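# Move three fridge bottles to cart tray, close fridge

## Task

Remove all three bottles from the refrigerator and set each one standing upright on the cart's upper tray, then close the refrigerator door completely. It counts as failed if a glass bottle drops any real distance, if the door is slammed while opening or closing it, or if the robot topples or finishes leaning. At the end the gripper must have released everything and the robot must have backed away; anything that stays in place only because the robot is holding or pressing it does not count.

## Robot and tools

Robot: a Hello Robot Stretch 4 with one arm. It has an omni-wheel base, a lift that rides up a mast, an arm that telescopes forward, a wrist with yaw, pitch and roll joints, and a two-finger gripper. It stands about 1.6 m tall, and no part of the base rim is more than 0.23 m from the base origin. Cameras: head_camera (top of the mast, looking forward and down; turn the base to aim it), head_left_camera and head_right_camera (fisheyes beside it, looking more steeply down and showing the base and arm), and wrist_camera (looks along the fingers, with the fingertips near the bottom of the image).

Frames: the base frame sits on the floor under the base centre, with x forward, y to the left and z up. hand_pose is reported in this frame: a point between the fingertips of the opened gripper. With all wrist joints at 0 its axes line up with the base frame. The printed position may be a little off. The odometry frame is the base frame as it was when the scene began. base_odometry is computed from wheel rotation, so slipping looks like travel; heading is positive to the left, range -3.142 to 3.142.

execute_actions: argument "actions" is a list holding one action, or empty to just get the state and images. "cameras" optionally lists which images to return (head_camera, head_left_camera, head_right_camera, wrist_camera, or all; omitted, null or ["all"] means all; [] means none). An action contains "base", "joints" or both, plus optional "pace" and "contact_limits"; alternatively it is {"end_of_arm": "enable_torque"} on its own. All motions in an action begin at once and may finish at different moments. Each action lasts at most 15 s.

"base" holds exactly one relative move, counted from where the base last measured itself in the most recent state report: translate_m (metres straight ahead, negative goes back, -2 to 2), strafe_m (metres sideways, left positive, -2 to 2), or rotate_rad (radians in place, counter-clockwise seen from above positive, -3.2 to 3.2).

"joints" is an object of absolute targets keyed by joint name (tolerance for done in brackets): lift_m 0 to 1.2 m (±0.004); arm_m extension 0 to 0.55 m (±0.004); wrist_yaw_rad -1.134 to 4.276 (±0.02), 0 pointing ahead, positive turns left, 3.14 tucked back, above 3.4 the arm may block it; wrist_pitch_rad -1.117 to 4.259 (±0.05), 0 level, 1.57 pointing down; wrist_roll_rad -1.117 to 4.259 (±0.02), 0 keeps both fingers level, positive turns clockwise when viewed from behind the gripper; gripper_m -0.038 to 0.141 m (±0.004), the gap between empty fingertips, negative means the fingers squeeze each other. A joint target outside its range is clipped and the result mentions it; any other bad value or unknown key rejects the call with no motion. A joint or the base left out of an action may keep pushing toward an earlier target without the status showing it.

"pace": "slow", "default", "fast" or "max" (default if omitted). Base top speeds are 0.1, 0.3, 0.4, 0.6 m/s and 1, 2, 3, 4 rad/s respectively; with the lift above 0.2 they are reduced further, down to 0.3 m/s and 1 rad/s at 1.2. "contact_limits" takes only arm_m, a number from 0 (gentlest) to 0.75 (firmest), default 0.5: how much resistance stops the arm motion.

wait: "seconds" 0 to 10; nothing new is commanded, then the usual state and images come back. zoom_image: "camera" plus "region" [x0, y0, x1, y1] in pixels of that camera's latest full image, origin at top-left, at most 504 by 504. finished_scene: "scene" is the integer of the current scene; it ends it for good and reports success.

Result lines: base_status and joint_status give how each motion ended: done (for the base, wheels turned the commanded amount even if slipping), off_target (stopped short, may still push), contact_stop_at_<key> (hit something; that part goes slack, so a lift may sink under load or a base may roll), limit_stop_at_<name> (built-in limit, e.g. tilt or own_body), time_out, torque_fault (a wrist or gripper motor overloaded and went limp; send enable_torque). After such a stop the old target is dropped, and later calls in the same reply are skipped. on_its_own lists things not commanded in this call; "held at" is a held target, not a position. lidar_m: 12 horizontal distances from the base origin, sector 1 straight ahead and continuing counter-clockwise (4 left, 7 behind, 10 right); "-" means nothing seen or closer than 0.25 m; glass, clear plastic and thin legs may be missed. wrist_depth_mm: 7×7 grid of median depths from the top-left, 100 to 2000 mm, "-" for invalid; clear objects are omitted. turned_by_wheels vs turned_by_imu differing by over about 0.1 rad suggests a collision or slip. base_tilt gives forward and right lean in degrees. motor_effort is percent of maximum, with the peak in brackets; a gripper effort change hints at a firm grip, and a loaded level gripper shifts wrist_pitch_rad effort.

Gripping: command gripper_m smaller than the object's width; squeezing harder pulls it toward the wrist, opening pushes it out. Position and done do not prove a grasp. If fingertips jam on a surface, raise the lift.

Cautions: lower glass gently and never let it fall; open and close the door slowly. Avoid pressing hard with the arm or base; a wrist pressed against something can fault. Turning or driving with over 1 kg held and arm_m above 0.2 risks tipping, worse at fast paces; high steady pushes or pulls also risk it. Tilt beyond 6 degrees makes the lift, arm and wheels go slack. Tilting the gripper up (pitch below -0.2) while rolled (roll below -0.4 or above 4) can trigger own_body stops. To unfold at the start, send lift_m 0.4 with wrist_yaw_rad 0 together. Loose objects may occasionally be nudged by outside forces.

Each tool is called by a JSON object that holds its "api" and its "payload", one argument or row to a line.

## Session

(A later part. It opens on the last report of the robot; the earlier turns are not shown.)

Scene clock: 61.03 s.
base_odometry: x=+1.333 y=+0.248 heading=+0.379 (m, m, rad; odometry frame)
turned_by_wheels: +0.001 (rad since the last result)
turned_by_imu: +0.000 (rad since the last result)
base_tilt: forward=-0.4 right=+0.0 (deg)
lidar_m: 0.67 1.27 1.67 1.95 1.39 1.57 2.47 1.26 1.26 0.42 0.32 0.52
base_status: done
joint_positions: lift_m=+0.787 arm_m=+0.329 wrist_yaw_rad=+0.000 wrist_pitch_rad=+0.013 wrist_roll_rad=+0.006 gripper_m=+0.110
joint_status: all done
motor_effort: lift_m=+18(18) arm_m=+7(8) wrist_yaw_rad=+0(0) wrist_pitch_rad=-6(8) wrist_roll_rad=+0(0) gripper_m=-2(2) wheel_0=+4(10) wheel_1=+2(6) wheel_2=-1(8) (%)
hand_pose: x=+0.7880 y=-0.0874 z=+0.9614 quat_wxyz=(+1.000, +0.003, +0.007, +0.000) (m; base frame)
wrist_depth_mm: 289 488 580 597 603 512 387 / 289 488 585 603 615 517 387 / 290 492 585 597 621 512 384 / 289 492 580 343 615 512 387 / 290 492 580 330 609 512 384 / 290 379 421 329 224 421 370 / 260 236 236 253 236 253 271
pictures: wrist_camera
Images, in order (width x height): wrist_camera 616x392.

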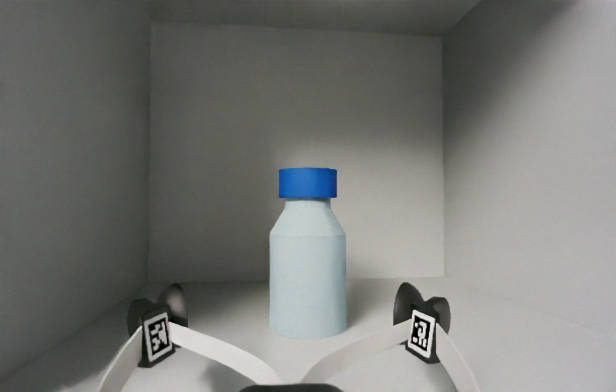

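{"api": "execute_actions", "payload": {
  "actions": [
    {"base":{"strafe_m":-0.015},"joints":{"arm_m":0.47},"contact_limits":{"arm_m":0.25}}
  ],
  "cameras": ["wrist_camera"]
}}

{"api": "execute_actions", "payload": {
  "actions": [
    {"joints":{"gripper_m":0.01}}
  ],
  "cameras": []
}}

{"api": "execute_actions", "payload": {
  "actions": [
    {"joints":{"lift_m":0.82}}
  ],
  "cameras": ["wrist_camera"]
}}

{"api": "execute_actions", "payload": {
  "actions": [
    {"base":{"translate_m":-0.5},"joints":{"arm_m":0.01}}
  ],
  "cameras": []
}}

{"api": "execute_actions", "payload": {
  "actions": [
    {"base":{"rotate_rad":3.2},"pace":"slow"}
  ],
  "cameras": []
}}

{"api": "execute_actions", "payload": {
  "actions": [
    {"base":{"rotate_rad":0.8},"pace":"slow"}
  ],
  "cameras": []
}}

{"api": "execute_actions", "payload": {
  "actions": [
    {"base":{"translate_m":0.37},"joints":{"arm_m":0.15}}
  ],
  "cameras": []
}}

{"api": "execute_actions", "payload": {
  "actions": [
    {"base":{"strafe_m":0.25},"joints":{"arm_m":0.54},"pace":"slow"}
  ],
  "cameras": ["head_camera","wrist_camera"]
}}

Scene clock: 62.93 s.
base_odometry: x=+1.338 y=+0.234 heading=+0.380 (m, m, rad; odometry frame)
turned_by_wheels: +0.000 (rad since the last result)
turned_by_imu: +0.001 (rad since the last result)
base_tilt: forward=-0.4 right=+0.0 (deg)
lidar_m: 0.69 1.29 1.68 1.96 1.42 1.53 2.45 1.23 1.26 2.76 0.32 0.51
base_status: done
joint_positions: lift_m=+0.787 arm_m=+0.469 wrist_yaw_rad=+0.000 wrist_pitch_rad=+0.013 wrist_roll_rad=+0.006 gripper_m=+0.110
joint_status: all done
motor_effort: lift_m=+18(19) arm_m=+8(9) wrist_yaw_rad=-1(0) wrist_pitch_rad=-7(6) wrist_roll_rad=+1(1) gripper_m=-1(3) wheel_0=+4(11) wheel_1=-2(9) wheel_2=+0(1) (%)
contact_limits: arm_m 0.25
hand_pose: x=+0.9280 y=-0.0874 z=+0.9614 quat_wxyz=(+1.000, +0.003, +0.007, +0.000) (m; base frame)
wrist_depth_mm: 336 439 449 462 480 473 355 / 334 436 445 462 477 473 353 / 336 433 445 455 477 473 351 / 334 433 442 198 469 469 351 / 334 430 436 188 466 469 353 / 338 379 208 183 213 402 345 / 271 236 190 181 236 252 271
pictures: wrist_camera
Images, in order (width x height): wrist_camera 616x392.

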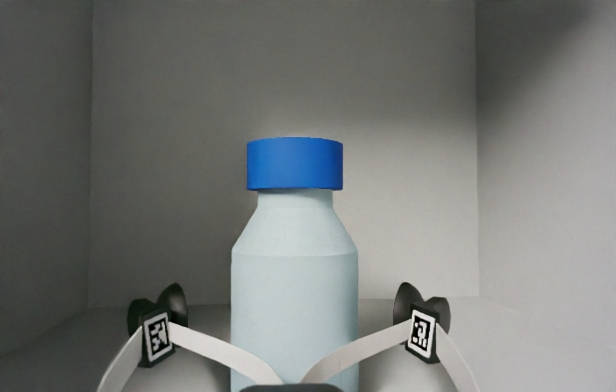

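Scene clock: 64.77 s.
base_odometry: x=+1.338 y=+0.234 heading=+0.380 (m, m, rad; odometry frame)
turned_by_wheels: +0.000 (rad since the last result)
turned_by_imu: +0.001 (rad since the last result)
base_tilt: forward=-0.2 right=-0.1 (deg)
lidar_m: 0.69 1.29 1.68 1.96 1.42 1.53 2.46 1.21 1.26 2.80 0.33 0.49
base_status: not commanded
joint_positions: lift_m=+0.787 arm_m=+0.469 wrist_yaw_rad=+0.000 wrist_pitch_rad=+0.013 wrist_roll_rad=+0.006 gripper_m=+0.010
joint_status: all done
motor_effort: lift_m=+19(18) arm_m=+7(8) wrist_yaw_rad=+0(3) wrist_pitch_rad=-6(5) wrist_roll_rad=+1(1) gripper_m=-23(24) wheel_0=+4(4) wheel_1=-2(2) wheel_2=+0(0) (%)
hand_pose: x=+0.9281 y=-0.0874 z=+0.9614 quat_wxyz=(+1.000, +0.003, +0.007, +0.000) (m; base frame)
wrist_depth_mm: 336 439 452 462 473 473 353 / 336 436 449 462 473 473 353 / 336 433 445 183 469 473 353 / 334 430 439 179 473 469 353 / 336 430 439 170 469 469 353 / 336 421 183 164 204 424 345 / 270 168 173 164 183 163 270
pictures: none
No camera images: the call's "cameras" was empty. Leave "cameras" out to get every camera's image.

Scene clock: 65.70 s.
base_odometry: x=+1.338 y=+0.234 heading=+0.380 (m, m, rad; odometry frame)
turned_by_wheels: +0.000 (rad since the last result)
turned_by_imu: +0.000 (rad since the last result)
base_tilt: forward=-0.3 right=-0.1 (deg)
lidar_m: 0.68 1.29 1.68 1.96 1.42 1.53 2.46 1.23 1.27 2.79 0.31 0.47
base_status: not commanded
joint_positions: lift_m=+0.820 arm_m=+0.469 wrist_yaw_rad=+0.000 wrist_pitch_rad=+0.018 wrist_roll_rad=+0.006 gripper_m=+0.010
joint_status: all done
motor_effort: lift_m=+22(23) arm_m=+7(7) wrist_yaw_rad=+0(1) wrist_pitch_rad=-22(23) wrist_roll_rad=+0(0) gripper_m=-24(23) wheel_0=+4(4) wheel_1=-2(2) wheel_2=+0(0) (%)
hand_pose: x=+0.9280 y=-0.0874 z=+0.9926 quat_wxyz=(+1.000, +0.003, +0.009, +0.000) (m; base frame)
wrist_depth_mm: 334 436 449 462 477 469 353 / 334 433 445 459 473 473 351 / 334 433 442 182 469 469 353 / 336 430 439 179 469 473 353 / 334 433 436 170 469 469 353 / 336 427 182 164 203 442 351 / 317 168 173 163 183 163 325
pictures: wrist_camera
Images, in order (width x height): wrist_camera 616x392.

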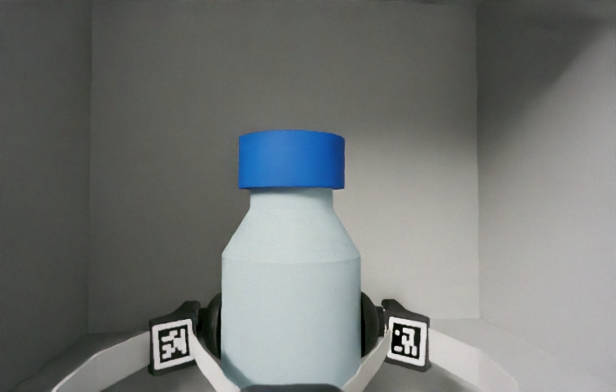

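Scene clock: 68.87 s.
base_odometry: x=+0.874 y=+0.049 heading=+0.379 (m, m, rad; odometry frame)
turned_by_wheels: +0.000 (rad since the last result)
turned_by_imu: +0.002 (rad since the last result)
base_tilt: forward=-0.3 right=-0.2 (deg)
lidar_m: 0.41 1.80 2.09 1.71 1.14 1.56 1.97 0.93 0.91 2.82 2.75 0.65
base_status: done
joint_positions: lift_m=+0.820 arm_m=+0.011 wrist_yaw_rad=+0.000 wrist_pitch_rad=+0.019 wrist_roll_rad=+0.006 gripper_m=+0.010
joint_status: all done
motor_effort: lift_m=+22(23) arm_m=-8(8) wrist_yaw_rad=+0(1) wrist_pitch_rad=-22(22) wrist_roll_rad=+0(0) gripper_m=-20(24) wheel_0=-5(10) wheel_1=-2(8) wheel_2=+0(11) (%)
hand_pose: x=+0.4707 y=-0.0874 z=+0.9925 quat_wxyz=(+1.000, +0.003, +0.009, +0.000) (m; base frame)
wrist_depth_mm: 1430 1499 1118 1430 1025 480 384 / 1430 1464 976 1430 1025 480 379 / 1430 1464 946 182 1025 480 379 / 1464 1464 946 179 1025 477 379 / 1397 1464 931 170 1008 480 377 / 1397 1464 183 164 204 484 375 / 1430 168 173 163 183 163 375
pictures: none
No camera images: the call's "cameras" was empty. Leave "cameras" out to get every camera's image.

Scene clock: 73.33 s.
base_odometry: x=+0.874 y=+0.049 heading=-2.705 (m, m, rad; odometry frame)
turned_by_wheels: +3.199 (rad since the last result)
turned_by_imu: +3.226 (rad since the last result)
base_tilt: forward=-0.4 right=+0.0 (deg)
lidar_m: 0.40 0.94 0.91 2.80 2.56 0.69 1.18 1.82 2.01 1.34 1.14 1.62
base_status: done
joint_positions: lift_m=+0.820 arm_m=+0.011 wrist_yaw_rad=+0.000 wrist_pitch_rad=+0.019 wrist_roll_rad=+0.006 gripper_m=+0.010
joint_status: not commanded
motor_effort: lift_m=+23(23) arm_m=-8(8) wrist_yaw_rad=-1(1) wrist_pitch_rad=-21(21) wrist_roll_rad=+0(0) gripper_m=-23(24) wheel_0=-6(9) wheel_1=-2(7) wheel_2=-4(8) (%)
hand_pose: x=+0.4707 y=-0.0873 z=+0.9925 quat_wxyz=(+1.000, +0.003, +0.009, +0.000) (m; base frame)
wrist_depth_mm: 1708 1708 1756 1808 1756 1808 1863 / 1661 1708 1708 1756 1808 1863 1808 / 1708 1708 1808 182 1808 1863 1863 / 1661 1708 1756 179 1808 1808 1808 / 1661 1661 1756 170 1756 1808 1863 / 1618 1756 183 164 204 1808 1863 / 1661 168 173 163 183 163 1808
pictures: none
No camera images: the call's "cameras" was empty. Leave "cameras" out to get every camera's image.

Scene clock: 75.40 s.
base_odometry: x=+0.874 y=+0.049 heading=-1.906 (m, m, rad; odometry frame)
turned_by_wheels: +0.799 (rad since the last result)
turned_by_imu: +0.806 (rad since the last result)
base_tilt: forward=-0.3 right=+0.1 (deg)
lidar_m: 0.41 0.92 2.79 0.67 0.74 1.21 2.03 1.93 1.18 1.32 1.95 1.99
base_status: done
joint_positions: lift_m=+0.820 arm_m=+0.011 wrist_yaw_rad=+0.000 wrist_pitch_rad=+0.019 wrist_roll_rad=+0.006 gripper_m=+0.010
joint_status: not commanded
motor_effort: lift_m=+23(23) arm_m=-8(8) wrist_yaw_rad=-1(1) wrist_pitch_rad=-21(21) wrist_roll_rad=+0(0) gripper_m=-23(21) wheel_0=-6(9) wheel_1=-4(6) wheel_2=-3(5) (%)
hand_pose: x=+0.4707 y=-0.0874 z=+0.9925 quat_wxyz=(+1.000, +0.003, +0.009, +0.000) (m; base frame)
wrist_depth_mm: - - - - - 1661 1464 / - - - - 1983 1661 1499 / - - - 181 1983 1661 1499 / - - - 179 1921 1618 1464 / - - 1308 169 1863 1661 1499 / - 904 183 164 204 1661 1430 / - 168 174 164 183 163 1464
pictures: none
No camera images: the call's "cameras" was empty. Leave "cameras" out to get every camera's image.

Scene clock: 78.13 s.
base_odometry: x=+0.752 y=-0.300 heading=-1.906 (m, m, rad; odometry frame)
turned_by_wheels: +0.001 (rad since the last result)
turned_by_imu: +0.000 (rad since the last result)
base_tilt: forward=-0.5 right=+0.0 (deg)
lidar_m: 0.55 0.55 2.55 2.36 0.83 1.45 2.35 2.16 1.37 1.62 1.72 1.72
base_status: done
joint_positions: lift_m=+0.820 arm_m=+0.149 wrist_yaw_rad=+0.000 wrist_pitch_rad=+0.019 wrist_roll_rad=+0.006 gripper_m=+0.010
joint_status: all done
motor_effort: lift_m=+23(23) arm_m=+7(8) wrist_yaw_rad=+0(2) wrist_pitch_rad=-21(22) wrist_roll_rad=+0(0) gripper_m=-24(24) wheel_0=+6(10) wheel_1=+1(7) wheel_2=+0(11) (%)
hand_pose: x=+0.6080 y=-0.0874 z=+0.9926 quat_wxyz=(+1.000, +0.003, +0.009, +0.000) (m; base frame)
wrist_depth_mm: - - - 1921 1576 1366 1138 / - - - 1921 1576 1336 1182 / - - - 182 1576 1336 1160 / - - - 178 1576 1336 1182 / - - - 170 1499 1336 1160 / 732 759 182 164 204 1336 1182 / 634 167 173 163 183 163 1182
pictures: none
No camera images: the call's "cameras" was empty. Leave "cameras" out to get every camera's image.

Scene clock: 83.30 s.
base_odometry: x=+0.988 y=-0.383 heading=-1.906 (m, m, rad; odometry frame)
turned_by_wheels: +0.000 (rad since the last result)
turned_by_imu: +0.001 (rad since the last result)
base_tilt: forward=-0.3 right=-0.1 (deg)
lidar_m: 0.51 2.36 2.37 2.15 0.68 0.66 2.15 2.37 1.58 1.84 1.90 0.57
base_status: done
joint_positions: lift_m=+0.820 arm_m=+0.539 wrist_yaw_rad=+0.000 wrist_pitch_rad=+0.019 wrist_roll_rad=+0.006 gripper_m=+0.010
joint_status: all done
motor_effort: lift_m=+22(23) arm_m=+8(7) wrist_yaw_rad=+0(0) wrist_pitch_rad=-22(20) wrist_roll_rad=+0(1) gripper_m=-24(21) wheel_0=-7(11) wheel_1=+4(6) wheel_2=+0(1) (%)
hand_pose: x=+0.9980 y=-0.0874 z=+0.9925 quat_wxyz=(+1.000, +0.003, +0.009, +0.000) (m; base frame)
wrist_depth_mm: 1661 1921 - 1756 1464 1229 1098 / 1661 1921 - 1708 1464 1255 1098 / 1618 1921 - 182 1464 1229 1098 / 1618 1921 - 179 1430 1255 1118 / 1618 1921 - 169 1430 1229 1098 / 1618 1863 182 164 203 1255 1060 / 1618 167 173 163 183 163 1078
pictures: head_camera, wrist_camera
Images, in order (width x height): head_camera 420x560, wrist_camera 616x392.

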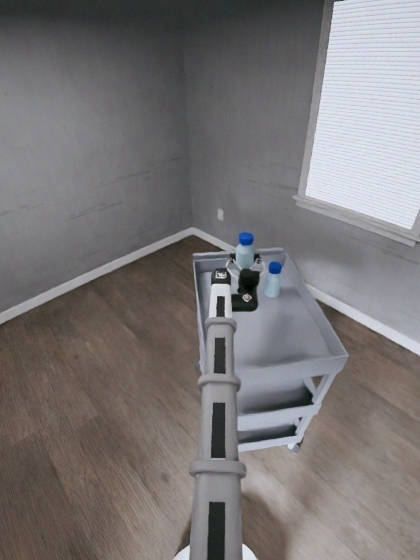

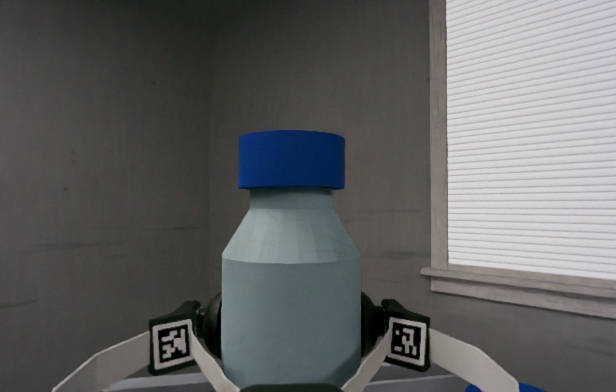

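{"api": "execute_actions", "payload": {
  "actions": [
    {"joints":{"lift_m":0.67},"pace":"slow"}
  ],
  "cameras": ["wrist_camera"]
}}

{"api": "execute_actions", "payload": {
  "actions": [
    {"joints":{"gripper_m":0.085}}
  ],
  "cameras": ["wrist_camera"]
}}

{"api": "execute_actions", "payload": {
  "actions": [
    {"joints":{"lift_m":0.8}}
  ],
  "cameras": []
}}

{"api": "execute_actions", "payload": {
  "actions": [
    {"base":{"strafe_m":-0.25},"joints":{"arm_m":0.01,"gripper_m":0.11,"lift_m":0.85}}
  ],
  "cameras": []
}}

{"api": "execute_actions", "payload": {
  "actions": [
    {"base":{"translate_m":-0.37}}
  ],
  "cameras": ["head_camera"]
}}

{"api": "execute_actions", "payload": {
  "actions": [
    {"base":{"rotate_rad":-3.0},"joints":{"lift_m":0.4}}
  ],
  "cameras": []
}}

{"api": "execute_actions", "payload": {
  "actions": [
    {"base":{"rotate_rad":-1.0},"joints":{"lift_m":0.1}}
  ],
  "cameras": []
}}

{"api": "execute_actions", "payload": {
  "actions": [
    {"base":{"translate_m":0.6},"joints":{"arm_m":0.15}}
  ],
  "cameras": []
}}

{"api": "execute_actions", "payload": {
  "actions": [
    {"joints":{"arm_m":0.22,"lift_m":0.004}}
  ],
  "cameras": ["head_camera","wrist_camera"]
}}

Scene clock: 85.93 s.
base_odometry: x=+0.988 y=-0.383 heading=-1.906 (m, m, rad; odometry frame)
turned_by_wheels: +0.000 (rad since the last result)
turned_by_imu: +0.001 (rad since the last result)
base_tilt: forward=-0.4 right=+0.0 (deg)
lidar_m: 0.52 2.37 2.38 2.15 0.69 0.64 2.11 2.38 1.56 1.84 1.89 0.57
base_status: not commanded
joint_positions: lift_m=+0.670 arm_m=+0.539 wrist_yaw_rad=+0.000 wrist_pitch_rad=+0.015 wrist_roll_rad=+0.006 gripper_m=+0.010
joint_status: all done
motor_effort: lift_m=+16(22) arm_m=+8(8) wrist_yaw_rad=+0(0) wrist_pitch_rad=-10(23) wrist_roll_rad=+0(0) gripper_m=-23(23) wheel_0=-7(7) wheel_1=+4(4) wheel_2=+0(0) (%)
hand_pose: x=+0.9980 y=-0.0874 z=+0.8442 quat_wxyz=(+1.000, +0.003, +0.007, +0.000) (m; base frame)
wrist_depth_mm: 1708 1983 - 1808 1464 1255 1098 / 1661 1921 - 1708 1464 1255 1098 / 1618 1921 - 182 1499 1229 1078 / 1618 1921 - 179 1464 217 1060 / 351 364 370 170 418 208 197 / 343 357 184 164 203 205 193 / 270 168 173 163 183 163 191
pictures: wrist_camera
Images, in order (width x height): wrist_camera 616x392.

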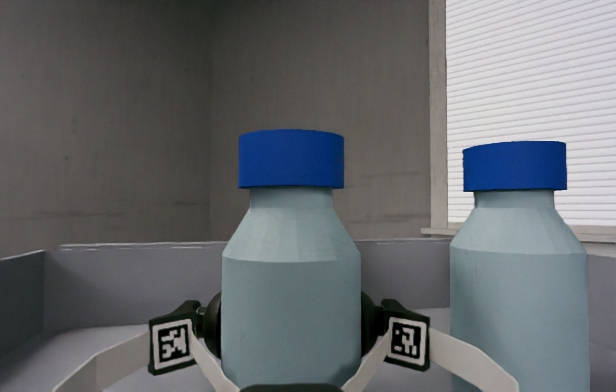

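Scene clock: 87.47 s.
base_odometry: x=+0.988 y=-0.383 heading=-1.906 (m, m, rad; odometry frame)
turned_by_wheels: +0.000 (rad since the last result)
turned_by_imu: +0.001 (rad since the last result)
base_tilt: forward=-0.3 right=+0.0 (deg)
lidar_m: 0.50 2.37 2.37 2.15 0.68 0.65 2.16 2.35 1.59 1.86 1.92 0.57
base_status: not commanded
joint_positions: lift_m=+0.670 arm_m=+0.539 wrist_yaw_rad=+0.000 wrist_pitch_rad=+0.014 wrist_roll_rad=+0.006 gripper_m=+0.085
joint_status: all done
motor_effort: lift_m=+16(16) arm_m=+8(8) wrist_yaw_rad=+0(1) wrist_pitch_rad=-7(9) wrist_roll_rad=+0(0) gripper_m=-1(23) wheel_0=-7(7) wheel_1=+4(3) wheel_2=+0(0) (%)
hand_pose: x=+0.9980 y=-0.0874 z=+0.8444 quat_wxyz=(+1.000, +0.003, +0.007, +0.000) (m; base frame)
wrist_depth_mm: 1661 1921 - 1756 1430 1255 1118 / 1661 1921 - 1756 1430 1255 1098 / 1618 1921 - 1618 1430 1229 1060 / 1618 1921 - 198 1430 218 1060 / 351 364 370 189 418 208 197 / 343 355 197 183 224 206 193 / 272 237 189 181 237 200 192
pictures: wrist_camera
Images, in order (width x height): wrist_camera 616x392.

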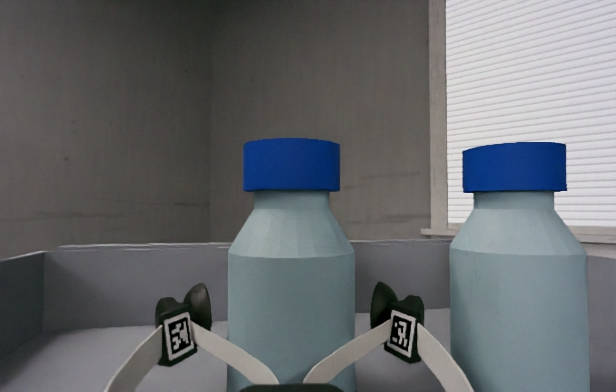

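Scene clock: 89.07 s.
base_odometry: x=+0.988 y=-0.383 heading=-1.906 (m, m, rad; odometry frame)
turned_by_wheels: +0.000 (rad since the last result)
turned_by_imu: +0.001 (rad since the last result)
base_tilt: forward=-0.3 right=+0.0 (deg)
lidar_m: 0.51 2.38 2.38 2.16 0.68 0.62 2.15 2.40 1.57 1.86 1.88 0.57
base_status: not commanded
joint_positions: lift_m=+0.800 arm_m=+0.539 wrist_yaw_rad=+0.000 wrist_pitch_rad=+0.014 wrist_roll_rad=+0.006 gripper_m=+0.085
joint_status: all done
motor_effort: lift_m=+21(22) arm_m=+8(8) wrist_yaw_rad=+0(1) wrist_pitch_rad=-9(8) wrist_roll_rad=+0(1) gripper_m=-2(2) wheel_0=-7(7) wheel_1=+4(4) wheel_2=+0(0) (%)
hand_pose: x=+0.9980 y=-0.0874 z=+0.9741 quat_wxyz=(+1.000, +0.003, +0.007, +0.000) (m; base frame)
wrist_depth_mm: 1661 1921 - 1808 1464 1255 1098 / 1618 1863 - 1756 1464 1229 1098 / 1708 1863 - 1756 1464 1229 1098 / 1618 1921 - 1756 1397 1255 1098 / 1661 1863 - 1756 1464 1255 1078 / 1618 1808 - 1708 224 1229 1078 / 1576 392 368 238 404 238 1060
pictures: none
No camera images: the call's "cameras" was empty. Leave "cameras" out to get every camera's image.

Scene clock: 91.67 s.
base_odometry: x=+0.752 y=-0.300 heading=-1.906 (m, m, rad; odometry frame)
turned_by_wheels: +0.000 (rad since the last result)
turned_by_imu: +0.002 (rad since the last result)
base_tilt: forward=-0.3 right=+0.0 (deg)
lidar_m: 0.53 0.56 2.55 2.36 0.85 1.45 2.36 2.17 1.38 1.63 1.69 1.71
base_status: done
joint_positions: lift_m=+0.850 arm_m=+0.011 wrist_yaw_rad=+0.000 wrist_pitch_rad=+0.013 wrist_roll_rad=+0.006 gripper_m=+0.110
joint_status: all done
motor_effort: lift_m=+20(22) arm_m=-8(8) wrist_yaw_rad=+1(0) wrist_pitch_rad=-7(7) wrist_roll_rad=+0(0) gripper_m=-1(7) wheel_0=+5(13) wheel_1=-1(10) wheel_2=+0(1) (%)
hand_pose: x=+0.4707 y=-0.0874 z=+1.0243 quat_wxyz=(+1.000, +0.003, +0.007, +0.000) (m; base frame)
wrist_depth_mm: - - - - 1708 1430 1255 / - - - - 1661 1464 1281 / - - - - 1708 1464 1255 / - - - - 1661 1464 1255 / - - - - 1661 1430 1281 / - 866 904 1921 224 1397 1255 / 683 634 640 676 1576 1366 1229
pictures: none
No camera images: the call's "cameras" was empty. Leave "cameras" out to get every camera's image.

Scene clock: 94.40 s.
base_odometry: x=+0.874 y=+0.049 heading=-1.906 (m, m, rad; odometry frame)
turned_by_wheels: -0.001 (rad since the last result)
turned_by_imu: +0.002 (rad since the last result)
base_tilt: forward=-0.3 right=-0.2 (deg)
lidar_m: 0.91 0.93 2.83 0.66 0.74 1.16 2.04 1.92 1.16 1.31 1.97 1.96
base_status: done
joint_positions: lift_m=+0.850 arm_m=+0.011 wrist_yaw_rad=+0.000 wrist_pitch_rad=+0.013 wrist_roll_rad=+0.006 gripper_m=+0.110
joint_status: not commanded
motor_effort: lift_m=+20(20) arm_m=-8(8) wrist_yaw_rad=+0(1) wrist_pitch_rad=-7(7) wrist_roll_rad=+0(0) gripper_m=-1(0) wheel_0=-5(10) wheel_1=-3(7) wheel_2=+0(9) (%)
hand_pose: x=+0.4707 y=-0.0874 z=+1.0243 quat_wxyz=(+1.000, +0.003, +0.007, +0.000) (m; base frame)
wrist_depth_mm: - - - - 1983 1661 1464 / - - - - 1983 1661 1499 / - - - - 1983 1661 1499 / - - - - 1921 1661 1464 / - - - - 1921 1708 1499 / - 891 1060 1308 224 1618 1464 / - 647 668 691 1921 1618 1499
pictures: head_camera
Images, in order (width x height): head_camera 420x560.

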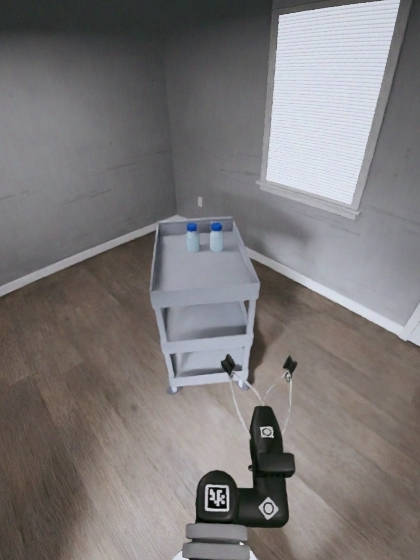

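Scene clock: 97.20 s.
base_odometry: x=+0.874 y=+0.049 heading=+1.378 (m, m, rad; odometry frame)
turned_by_wheels: -2.999 (rad since the last result)
turned_by_imu: -3.022 (rad since the last result)
base_tilt: forward=-0.3 right=+0.0 (deg)
lidar_m: 2.10 1.93 1.14 1.47 1.95 0.96 0.89 2.82 2.86 0.65 1.18 1.77
base_status: done
joint_positions: lift_m=+0.400 arm_m=+0.011 wrist_yaw_rad=+0.000 wrist_pitch_rad=+0.013 wrist_roll_rad=+0.006 gripper_m=+0.110
joint_status: all done
motor_effort: lift_m=+16(19) arm_m=-8(8) wrist_yaw_rad=+0(1) wrist_pitch_rad=-7(7) wrist_roll_rad=+0(0) gripper_m=-1(2) wheel_0=+5(10) wheel_1=+0(9) wheel_2=+2(8) (%)
hand_pose: x=+0.4707 y=-0.0874 z=+0.5745 quat_wxyz=(+1.000, +0.003, +0.007, +0.000) (m; base frame)
wrist_depth_mm: 1499 1708 - - 1921 1576 1366 / 1499 1756 1983 - 1863 1537 1336 / 1499 1708 1921 - 1921 1537 1336 / 1499 1708 1983 - 1863 1576 1308 / 1464 1661 1983 - 1921 1537 1336 / 1499 1618 1921 - 224 1499 1281 / 1464 1397 1397 1464 1397 1430 1308
pictures: none
No camera images: the call's "cameras" was empty. Leave "cameras" out to get every camera's image.

Scene clock: 99.50 s.
base_odometry: x=+0.874 y=+0.049 heading=+0.379 (m, m, rad; odometry frame)
turned_by_wheels: -0.999 (rad since the last result)
turned_by_imu: -1.006 (rad since the last result)
base_tilt: forward=-0.3 right=+0.0 (deg)
lidar_m: 1.19 1.79 2.04 1.70 1.14 1.57 1.96 0.94 0.91 2.82 2.73 0.69
base_status: done
joint_positions: lift_m=+0.100 arm_m=+0.011 wrist_yaw_rad=+0.000 wrist_pitch_rad=+0.013 wrist_roll_rad=+0.006 gripper_m=+0.110
joint_status: all done
motor_effort: lift_m=+17(16) arm_m=-8(8) wrist_yaw_rad=+0(0) wrist_pitch_rad=-5(6) wrist_roll_rad=+0(0) gripper_m=-2(2) wheel_0=+6(11) wheel_1=+2(8) wheel_2=+3(7) (%)
hand_pose: x=+0.4707 y=-0.0874 z=+0.2745 quat_wxyz=(+1.000, +0.003, +0.007, +0.000) (m; base frame)
wrist_depth_mm: 1464 1464 1060 1182 1042 477 384 / 1430 1499 1098 1464 1025 480 384 / 1430 1499 1025 1397 1025 477 379 / 1430 1430 1138 1397 1025 480 379 / 1430 1430 1138 1397 991 480 377 / 1336 1205 946 976 224 442 373 / 842 732 741 778 741 410 373
pictures: none
No camera images: the call's "cameras" was empty. Leave "cameras" out to get every camera's image.

Scene clock: 102.97 s.
base_odometry: x=+1.431 y=+0.271 heading=+0.379 (m, m, rad; odometry frame)
turned_by_wheels: +0.001 (rad since the last result)
turned_by_imu: +0.000 (rad since the last result)
base_tilt: forward=-0.3 right=+0.0 (deg)
lidar_m: 0.57 0.61 1.52 1.97 1.51 1.59 2.59 1.31 1.71 0.30 0.32 0.54
base_status: done
joint_positions: lift_m=+0.100 arm_m=+0.149 wrist_yaw_rad=+0.000 wrist_pitch_rad=+0.013 wrist_roll_rad=+0.006 gripper_m=+0.110
joint_status: all done
motor_effort: lift_m=+17(17) arm_m=+8(9) wrist_yaw_rad=+0(0) wrist_pitch_rad=-7(6) wrist_roll_rad=+1(0) gripper_m=-1(3) wheel_0=+5(10) wheel_1=+2(7) wheel_2=+0(10) (%)
hand_pose: x=+0.6080 y=-0.0874 z=+0.2745 quat_wxyz=(+1.000, +0.003, +0.007, +0.000) (m; base frame)
wrist_depth_mm: 304 397 394 394 397 397 359 / 304 484 569 569 569 484 375 / 304 521 668 676 699 500 375 / 304 521 661 683 691 496 373 / 306 517 661 668 691 500 373 / 306 402 654 521 224 473 375 / 306 402 455 488 452 449 375
pictures: none
No camera images: the call's "cameras" was empty. Leave "cameras" out to get every camera's image.

Scene clock: 104.37 s.
base_odometry: x=+1.431 y=+0.271 heading=+0.379 (m, m, rad; odometry frame)
turned_by_wheels: +0.000 (rad since the last result)
turned_by_imu: +0.000 (rad since the last result)
base_tilt: forward=-0.3 right=+0.0 (deg)
lidar_m: 0.57 0.61 1.55 1.97 1.52 1.54 2.58 1.29 1.71 0.30 0.32 0.55
base_status: not commanded
joint_positions: lift_m=+0.004 arm_m=+0.219 wrist_yaw_rad=+0.000 wrist_pitch_rad=+0.013 wrist_roll_rad=+0.006 gripper_m=+0.110
joint_status: all done
motor_effort: lift_m=+16(17) arm_m=+8(9) wrist_yaw_rad=+0(0) wrist_pitch_rad=-7(6) wrist_roll_rad=+0(0) gripper_m=+0(1) wheel_0=+5(5) wheel_1=+2(1) wheel_2=+1(0) (%)
hand_pose: x=+0.6780 y=-0.0874 z=+0.1786 quat_wxyz=(+1.000, +0.003, +0.007, +0.000) (m; base frame)
wrist_depth_mm: 314 530 591 597 603 492 368 / 314 530 591 609 627 492 368 / 315 535 597 615 627 488 368 / 315 530 585 603 627 492 366 / 314 535 591 445 621 492 366 / 315 389 430 433 224 418 355 / 277 241 242 258 243 259 278
pictures: head_camera, wrist_camera
Images, in order (width x height): head_camera 420x560, wrist_camera 616x392.

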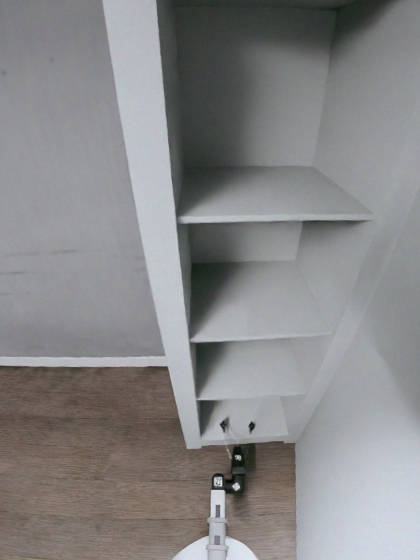

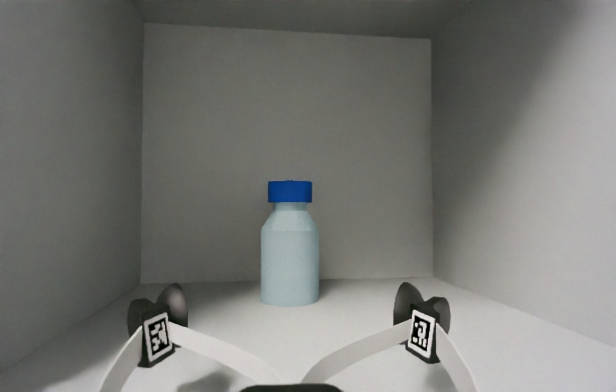

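{"api": "execute_actions", "payload": {
  "actions": [
    {"base":{"strafe_m":0.005},"joints":{"arm_m":0.463},"contact_limits":{"arm_m":0.2}}
  ],
  "cameras": ["wrist_camera"]
}}

{"api": "execute_actions", "payload": {
  "actions": [
    {"joints":{"gripper_m":0.01}}
  ],
  "cameras": []
}}

{"api": "execute_actions", "payload": {
  "actions": [
    {"joints":{"lift_m":0.08}}
  ],
  "cameras": ["wrist_camera"]
}}

{"api": "execute_actions", "payload": {
  "actions": [
    {"base":{"translate_m":-0.6},"joints":{"arm_m":0.03}}
  ],
  "cameras": []
}}

{"api": "execute_actions", "payload": {
  "actions": [
    {"base":{"rotate_rad":3.2},"joints":{"lift_m":0.82},"pace":"slow"}
  ],
  "cameras": []
}}

{"api": "execute_actions", "payload": {
  "actions": [
    {"base":{"rotate_rad":0.8},"pace":"slow"}
  ],
  "cameras": []
}}

{"api": "execute_actions", "payload": {
  "actions": [
    {"base":{"translate_m":0.37},"joints":{"arm_m":0.15}}
  ],
  "cameras": []
}}

{"api": "execute_actions", "payload": {
  "actions": [
    {"base":{"strafe_m":0.19},"joints":{"arm_m":0.42},"pace":"slow"}
  ],
  "cameras": ["head_camera","wrist_camera"]
}}

Scene clock: 106.57 s.
base_odometry: x=+1.429 y=+0.276 heading=+0.379 (m, m, rad; odometry frame)
turned_by_wheels: +0.000 (rad since the last result)
turned_by_imu: +0.001 (rad since the last result)
base_tilt: forward=-0.3 right=-0.1 (deg)
lidar_m: 0.59 0.61 1.54 1.95 1.49 1.51 2.57 1.29 1.70 0.32 0.35 0.52
base_status: done
joint_positions: lift_m=+0.004 arm_m=+0.462 wrist_yaw_rad=+0.000 wrist_pitch_rad=+0.013 wrist_roll_rad=+0.006 gripper_m=+0.110
joint_status: all done
motor_effort: lift_m=+17(17) arm_m=+8(8) wrist_yaw_rad=+0(1) wrist_pitch_rad=-6(7) wrist_roll_rad=+0(0) gripper_m=-2(2) wheel_0=+0(9) wheel_1=-2(9) wheel_2=+0(1) (%)
contact_limits: arm_m 0.2
hand_pose: x=+0.9210 y=-0.0874 z=+0.1786 quat_wxyz=(+1.000, +0.003, +0.007, +0.000) (m; base frame)
wrist_depth_mm: 336 347 359 368 379 392 351 / 336 347 355 366 375 389 351 / 336 343 355 364 377 387 349 / 334 343 353 213 375 387 349 / 330 342 349 204 373 384 349 / 330 336 347 198 219 382 349 / 276 240 213 196 241 256 276
pictures: wrist_camera
Images, in order (width x height): wrist_camera 616x392.

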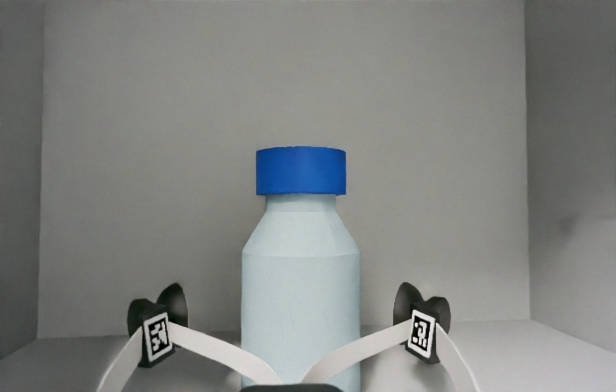

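Scene clock: 108.40 s.
base_odometry: x=+1.429 y=+0.276 heading=+0.379 (m, m, rad; odometry frame)
turned_by_wheels: +0.000 (rad since the last result)
turned_by_imu: +0.001 (rad since the last result)
base_tilt: forward=-0.3 right=-0.1 (deg)
lidar_m: 0.61 0.63 1.53 1.92 1.51 1.54 2.57 1.29 1.70 0.29 0.34 0.52
base_status: not commanded
joint_positions: lift_m=+0.004 arm_m=+0.462 wrist_yaw_rad=+0.000 wrist_pitch_rad=+0.013 wrist_roll_rad=+0.006 gripper_m=+0.011
joint_status: all done
motor_effort: lift_m=+17(16) arm_m=+7(7) wrist_yaw_rad=-1(5) wrist_pitch_rad=-6(6) wrist_roll_rad=+1(0) gripper_m=-25(26) wheel_0=+0(0) wheel_1=-2(2) wheel_2=+0(0) (%)
hand_pose: x=+0.9210 y=-0.0874 z=+0.1786 quat_wxyz=(+1.000, +0.003, +0.007, +0.000) (m; base frame)
wrist_depth_mm: 338 349 357 368 379 392 353 / 338 347 355 368 377 389 351 / 336 343 355 362 373 387 349 / 334 343 349 202 375 387 349 / 332 342 347 193 373 384 351 / 330 338 198 187 349 379 351 / 277 167 191 186 181 240 276
pictures: none
No camera images: the call's "cameras" was empty. Leave "cameras" out to get every camera's image.

Scene clock: 109.70 s.
base_odometry: x=+1.429 y=+0.276 heading=+0.379 (m, m, rad; odometry frame)
turned_by_wheels: +0.000 (rad since the last result)
turned_by_imu: +0.000 (rad since the last result)
base_tilt: forward=-0.3 right=+0.0 (deg)
lidar_m: 0.57 0.60 1.54 1.95 1.48 1.52 2.56 1.30 1.63 0.30 0.34 0.53
base_status: not commanded
joint_positions: lift_m=+0.080 arm_m=+0.462 wrist_yaw_rad=+0.000 wrist_pitch_rad=+0.019 wrist_roll_rad=+0.006 gripper_m=+0.011
joint_status: all done
motor_effort: lift_m=+23(24) arm_m=+7(7) wrist_yaw_rad=+1(0) wrist_pitch_rad=-23(24) wrist_roll_rad=+0(0) gripper_m=-24(25) wheel_0=+0(0) wheel_1=-1(2) wheel_2=+0(0) (%)
hand_pose: x=+0.9210 y=-0.0874 z=+0.2524 quat_wxyz=(+1.000, +0.003, +0.009, +0.000) (m; base frame)
wrist_depth_mm: 338 345 357 366 377 389 351 / 336 345 353 366 375 389 351 / 334 343 351 362 375 387 351 / 334 343 351 202 373 384 349 / 330 342 347 193 373 384 351 / 332 342 198 187 366 382 349 / 320 166 191 185 180 375 351
pictures: wrist_camera
Images, in order (width x height): wrist_camera 616x392.

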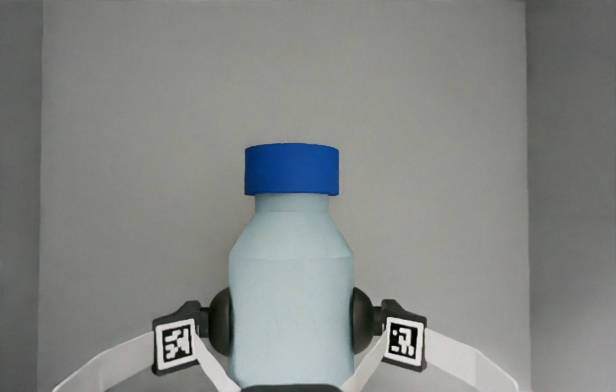

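Scene clock: 113.17 s.
base_odometry: x=+0.872 y=+0.054 heading=+0.379 (m, m, rad; odometry frame)
turned_by_wheels: +0.000 (rad since the last result)
turned_by_imu: +0.002 (rad since the last result)
base_tilt: forward=-0.3 right=+0.0 (deg)
lidar_m: 0.45 1.80 2.04 1.71 1.16 1.57 1.95 0.95 0.93 2.82 2.73 0.66
base_status: done
joint_positions: lift_m=+0.080 arm_m=+0.031 wrist_yaw_rad=+0.000 wrist_pitch_rad=+0.019 wrist_roll_rad=+0.006 gripper_m=+0.011
joint_status: all done
motor_effort: lift_m=+22(23) arm_m=-8(8) wrist_yaw_rad=+1(0) wrist_pitch_rad=-23(23) wrist_roll_rad=+0(0) gripper_m=-26(25) wheel_0=-4(11) wheel_1=-1(9) wheel_2=+1(10) (%)
hand_pose: x=+0.4907 y=-0.0875 z=+0.2524 quat_wxyz=(+1.000, +0.003, +0.010, +0.000) (m; base frame)
wrist_depth_mm: 1430 1430 1098 1281 991 500 362 / 1430 1464 1098 1430 1008 504 362 / 1397 1464 931 1025 991 504 359 / 1397 1430 917 202 991 504 359 / 1397 1430 917 193 991 504 357 / 1205 1182 198 187 798 504 357 / 768 166 191 185 180 399 355
pictures: none
No camera images: the call's "cameras" was empty. Leave "cameras" out to get every camera's image.

Scene clock: 119.13 s.
base_odometry: x=+0.872 y=+0.054 heading=-2.705 (m, m, rad; odometry frame)
turned_by_wheels: +3.199 (rad since the last result)
turned_by_imu: +3.227 (rad since the last result)
base_tilt: forward=-0.2 right=+0.0 (deg)
lidar_m: 0.46 0.94 0.90 2.81 2.56 0.67 1.19 1.82 2.03 1.33 1.16 1.63
base_status: done
joint_positions: lift_m=+0.820 arm_m=+0.031 wrist_yaw_rad=+0.000 wrist_pitch_rad=+0.019 wrist_roll_rad=+0.006 gripper_m=+0.011
joint_status: all done
motor_effort: lift_m=+23(24) arm_m=-8(8) wrist_yaw_rad=+0(2) wrist_pitch_rad=-23(23) wrist_roll_rad=+0(0) gripper_m=-25(24) wheel_0=-5(9) wheel_1=-3(7) wheel_2=-4(6) (%)
hand_pose: x=+0.4907 y=-0.0873 z=+0.9924 quat_wxyz=(+1.000, +0.003, +0.010, +0.000) (m; base frame)
wrist_depth_mm: 1661 1708 1756 1756 1808 1863 1863 / 1661 1708 1756 1708 1808 1808 1863 / 1661 1661 1756 1708 1756 1808 1808 / 1661 1708 1756 202 1756 1808 1863 / 1661 1708 1661 194 1756 1808 1863 / 1661 1661 198 187 1708 1756 1808 / 1661 166 191 185 179 1756 1808
pictures: none
No camera images: the call's "cameras" was empty. Leave "cameras" out to get every camera's image.

Scene clock: 121.20 s.
base_odometry: x=+0.872 y=+0.054 heading=-1.907 (m, m, rad; odometry frame)
turned_by_wheels: +0.799 (rad since the last result)
turned_by_imu: +0.806 (rad since the last result)
base_tilt: forward=-0.3 right=+0.0 (deg)
lidar_m: 0.45 0.95 2.82 0.68 0.76 1.20 2.05 1.92 1.15 1.27 1.98 1.97
base_status: done
joint_positions: lift_m=+0.820 arm_m=+0.031 wrist_yaw_rad=+0.000 wrist_pitch_rad=+0.019 wrist_roll_rad=+0.006 gripper_m=+0.011
joint_status: not commanded
motor_effort: lift_m=+23(23) arm_m=-8(8) wrist_yaw_rad=+0(1) wrist_pitch_rad=-22(24) wrist_roll_rad=+0(0) gripper_m=-27(25) wheel_0=-7(10) wheel_1=-4(8) wheel_2=-3(6) (%)
hand_pose: x=+0.4907 y=-0.0874 z=+0.9924 quat_wxyz=(+1.000, +0.003, +0.010, +0.000) (m; base frame)
wrist_depth_mm: - - - - 1983 1661 1464 / - - - - 1983 1661 1464 / - - - - 1983 1661 1464 / - - - 202 1921 1661 1464 / - - 1078 194 1921 1661 1499 / - 917 198 187 1756 1661 1499 / 621 166 191 185 179 1576 1464
pictures: none
No camera images: the call's "cameras" was empty. Leave "cameras" out to get every camera's image.

Scene clock: 123.93 s.
base_odometry: x=+0.750 y=-0.295 heading=-1.906 (m, m, rad; odometry frame)
turned_by_wheels: +0.000 (rad since the last result)
turned_by_imu: +0.000 (rad since the last result)
base_tilt: forward=-0.4 right=+0.0 (deg)
lidar_m: 0.53 0.56 2.57 2.39 0.85 1.45 2.35 2.18 1.36 1.63 1.70 1.71
base_status: done
joint_positions: lift_m=+0.820 arm_m=+0.149 wrist_yaw_rad=+0.000 wrist_pitch_rad=+0.019 wrist_roll_rad=+0.006 gripper_m=+0.011
joint_status: all done
motor_effort: lift_m=+23(23) arm_m=+7(7) wrist_yaw_rad=+0(1) wrist_pitch_rad=-23(24) wrist_roll_rad=+0(0) gripper_m=-25(26) wheel_0=+4(9) wheel_1=+2(6) wheel_2=-1(10) (%)
hand_pose: x=+0.6080 y=-0.0874 z=+0.9924 quat_wxyz=(+1.000, +0.003, +0.010, +0.000) (m; base frame)
wrist_depth_mm: - - - 1921 1576 1336 1160 / - - - 1863 1537 1336 1138 / - - - 1756 1537 1336 1160 / - - - 203 1576 1336 1160 / - - - 194 1576 1336 1160 / 741 574 198 187 1464 1336 1182 / 634 166 191 185 180 1255 1160
pictures: none
No camera images: the call's "cameras" was empty. Leave "cameras" out to get every camera's image.

Scene clock: 127.90 s.
base_odometry: x=+0.929 y=-0.358 heading=-1.906 (m, m, rad; odometry frame)
turned_by_wheels: +0.000 (rad since the last result)
turned_by_imu: +0.001 (rad since the last result)
base_tilt: forward=-0.2 right=+0.0 (deg)
lidar_m: 0.52 2.43 2.41 2.19 0.69 0.69 2.19 2.30 1.52 1.77 1.87 0.57
base_status: done
joint_positions: lift_m=+0.820 arm_m=+0.419 wrist_yaw_rad=+0.000 wrist_pitch_rad=+0.019 wrist_roll_rad=+0.006 gripper_m=+0.011
joint_status: all done
motor_effort: lift_m=+23(23) arm_m=+8(8) wrist_yaw_rad=+0(0) wrist_pitch_rad=-23(24) wrist_roll_rad=+0(1) gripper_m=-25(25) wheel_0=-5(10) wheel_1=+2(7) wheel_2=+0(1) (%)
hand_pose: x=+0.8780 y=-0.0874 z=+0.9924 quat_wxyz=(+1.000, +0.003, +0.010, +0.000) (m; base frame)
wrist_depth_mm: 1756 - - 1808 1499 1255 1138 / 1808 - - 1808 1499 1281 1118 / 1756 - - 1708 1499 1255 1118 / 1756 - - 202 1499 1281 1098 / 1708 - - 193 1464 1281 1138 / 1708 1983 198 187 1366 1308 1098 / 1661 166 191 186 179 436 1098
pictures: head_camera, wrist_camera
Images, in order (width x height): head_camera 420x560, wrist_camera 616x392.

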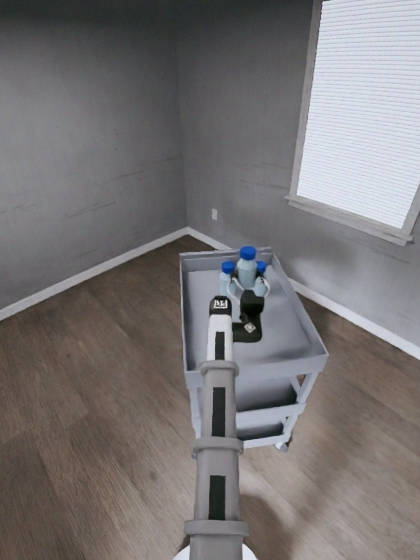

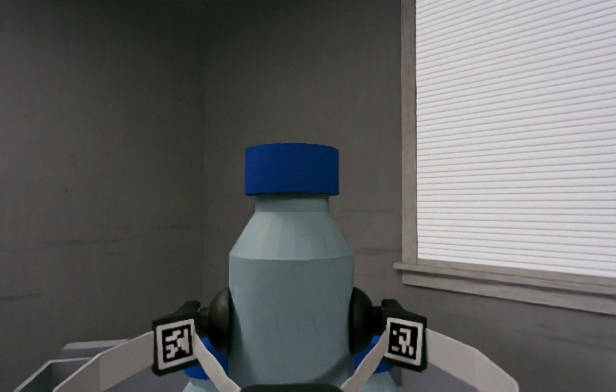

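{"api": "execute_actions", "payload": {
  "actions": [
    {"joints":{"lift_m":0.675,"arm_m":0.405},"pace":"slow"}
  ],
  "cameras": ["wrist_camera"]
}}

{"api": "execute_actions", "payload": {
  "actions": [
    {"joints":{"gripper_m":0.085}}
  ],
  "cameras": ["wrist_camera"]
}}

{"api": "execute_actions", "payload": {
  "actions": [
    {"joints":{"lift_m":0.85}}
  ],
  "cameras": []
}}

{"api": "execute_actions", "payload": {
  "actions": [
    {"base":{"translate_m":-0.1},"joints":{"arm_m":0.01,"gripper_m":0}}
  ],
  "cameras": ["head_camera"]
}}

{"api": "execute_actions", "payload": {
  "actions": [
    {"base":{"rotate_rad":0.8}}
  ],
  "cameras": []
}}

{"api": "execute_actions", "payload": {
  "actions": [
    {"base":{"translate_m":0.5},"joints":{"lift_m":0.55}}
  ],
  "cameras": []
}}

{"api": "execute_actions", "payload": {
  "actions": [
    {"base":{"rotate_rad":1.57}}
  ],
  "cameras": ["head_camera","head_left_camera"]
}}

Scene clock: 130.03 s.
base_odometry: x=+0.929 y=-0.358 heading=-1.906 (m, m, rad; odometry frame)
turned_by_wheels: +0.000 (rad since the last result)
turned_by_imu: +0.001 (rad since the last result)
base_tilt: forward=-0.3 right=+0.0 (deg)
lidar_m: 0.52 2.42 2.42 2.19 0.70 0.71 2.21 2.32 1.56 1.77 1.85 0.60
base_status: not commanded
joint_positions: lift_m=+0.715 arm_m=+0.406 wrist_yaw_rad=+0.000 wrist_pitch_rad=+0.020 wrist_roll_rad=+0.006 gripper_m=+0.011
joint_status: lift_m contact_stop (moved -0.105 of -0.145); the others done
on_its_own: lift_m is slack since a contact_stop (your +0.675 is given up); wrist_pitch_rad is at rest, and its effort (-26) is outside its rest range (-23 to +23)
motor_effort: lift_m=+15(21) arm_m=+0(7) wrist_yaw_rad=+0(4) wrist_pitch_rad=-26(39) wrist_roll_rad=+0(0) gripper_m=-26(26) wheel_0=-4(4) wheel_1=+0(2) wheel_2=+0(0) (%)
hand_pose: x=+0.8655 y=-0.0873 z=+0.8875 quat_wxyz=(+1.000, +0.003, +0.010, +0.000) (m; base frame)
wrist_depth_mm: 1808 - - 1808 1499 1281 1118 / 1708 - - 1863 1537 1281 1118 / 1756 - - 1708 1537 1308 1118 / 1756 - - 203 1499 1308 1138 / 1756 1983 324 193 569 1281 1118 / 466 488 198 187 325 418 1098 / 382 166 191 185 179 329 293
pictures: wrist_camera
Images, in order (width x height): wrist_camera 616x392.

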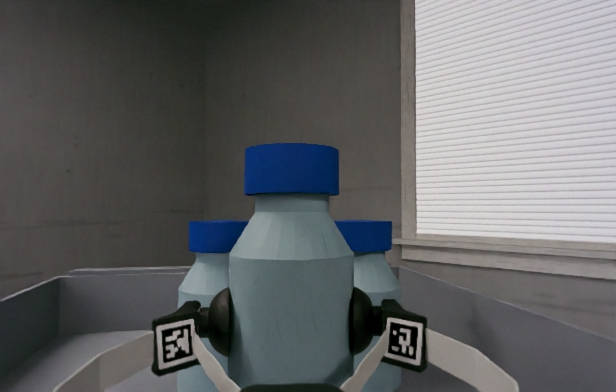

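not run: a stop came earlier in this reply.

not run: a stop came earlier in this reply.

not run: a stop came earlier in this reply.

not run: a stop came earlier in this reply.

not run: a stop came earlier in this reply.

not run: a stop came earlier in this reply.


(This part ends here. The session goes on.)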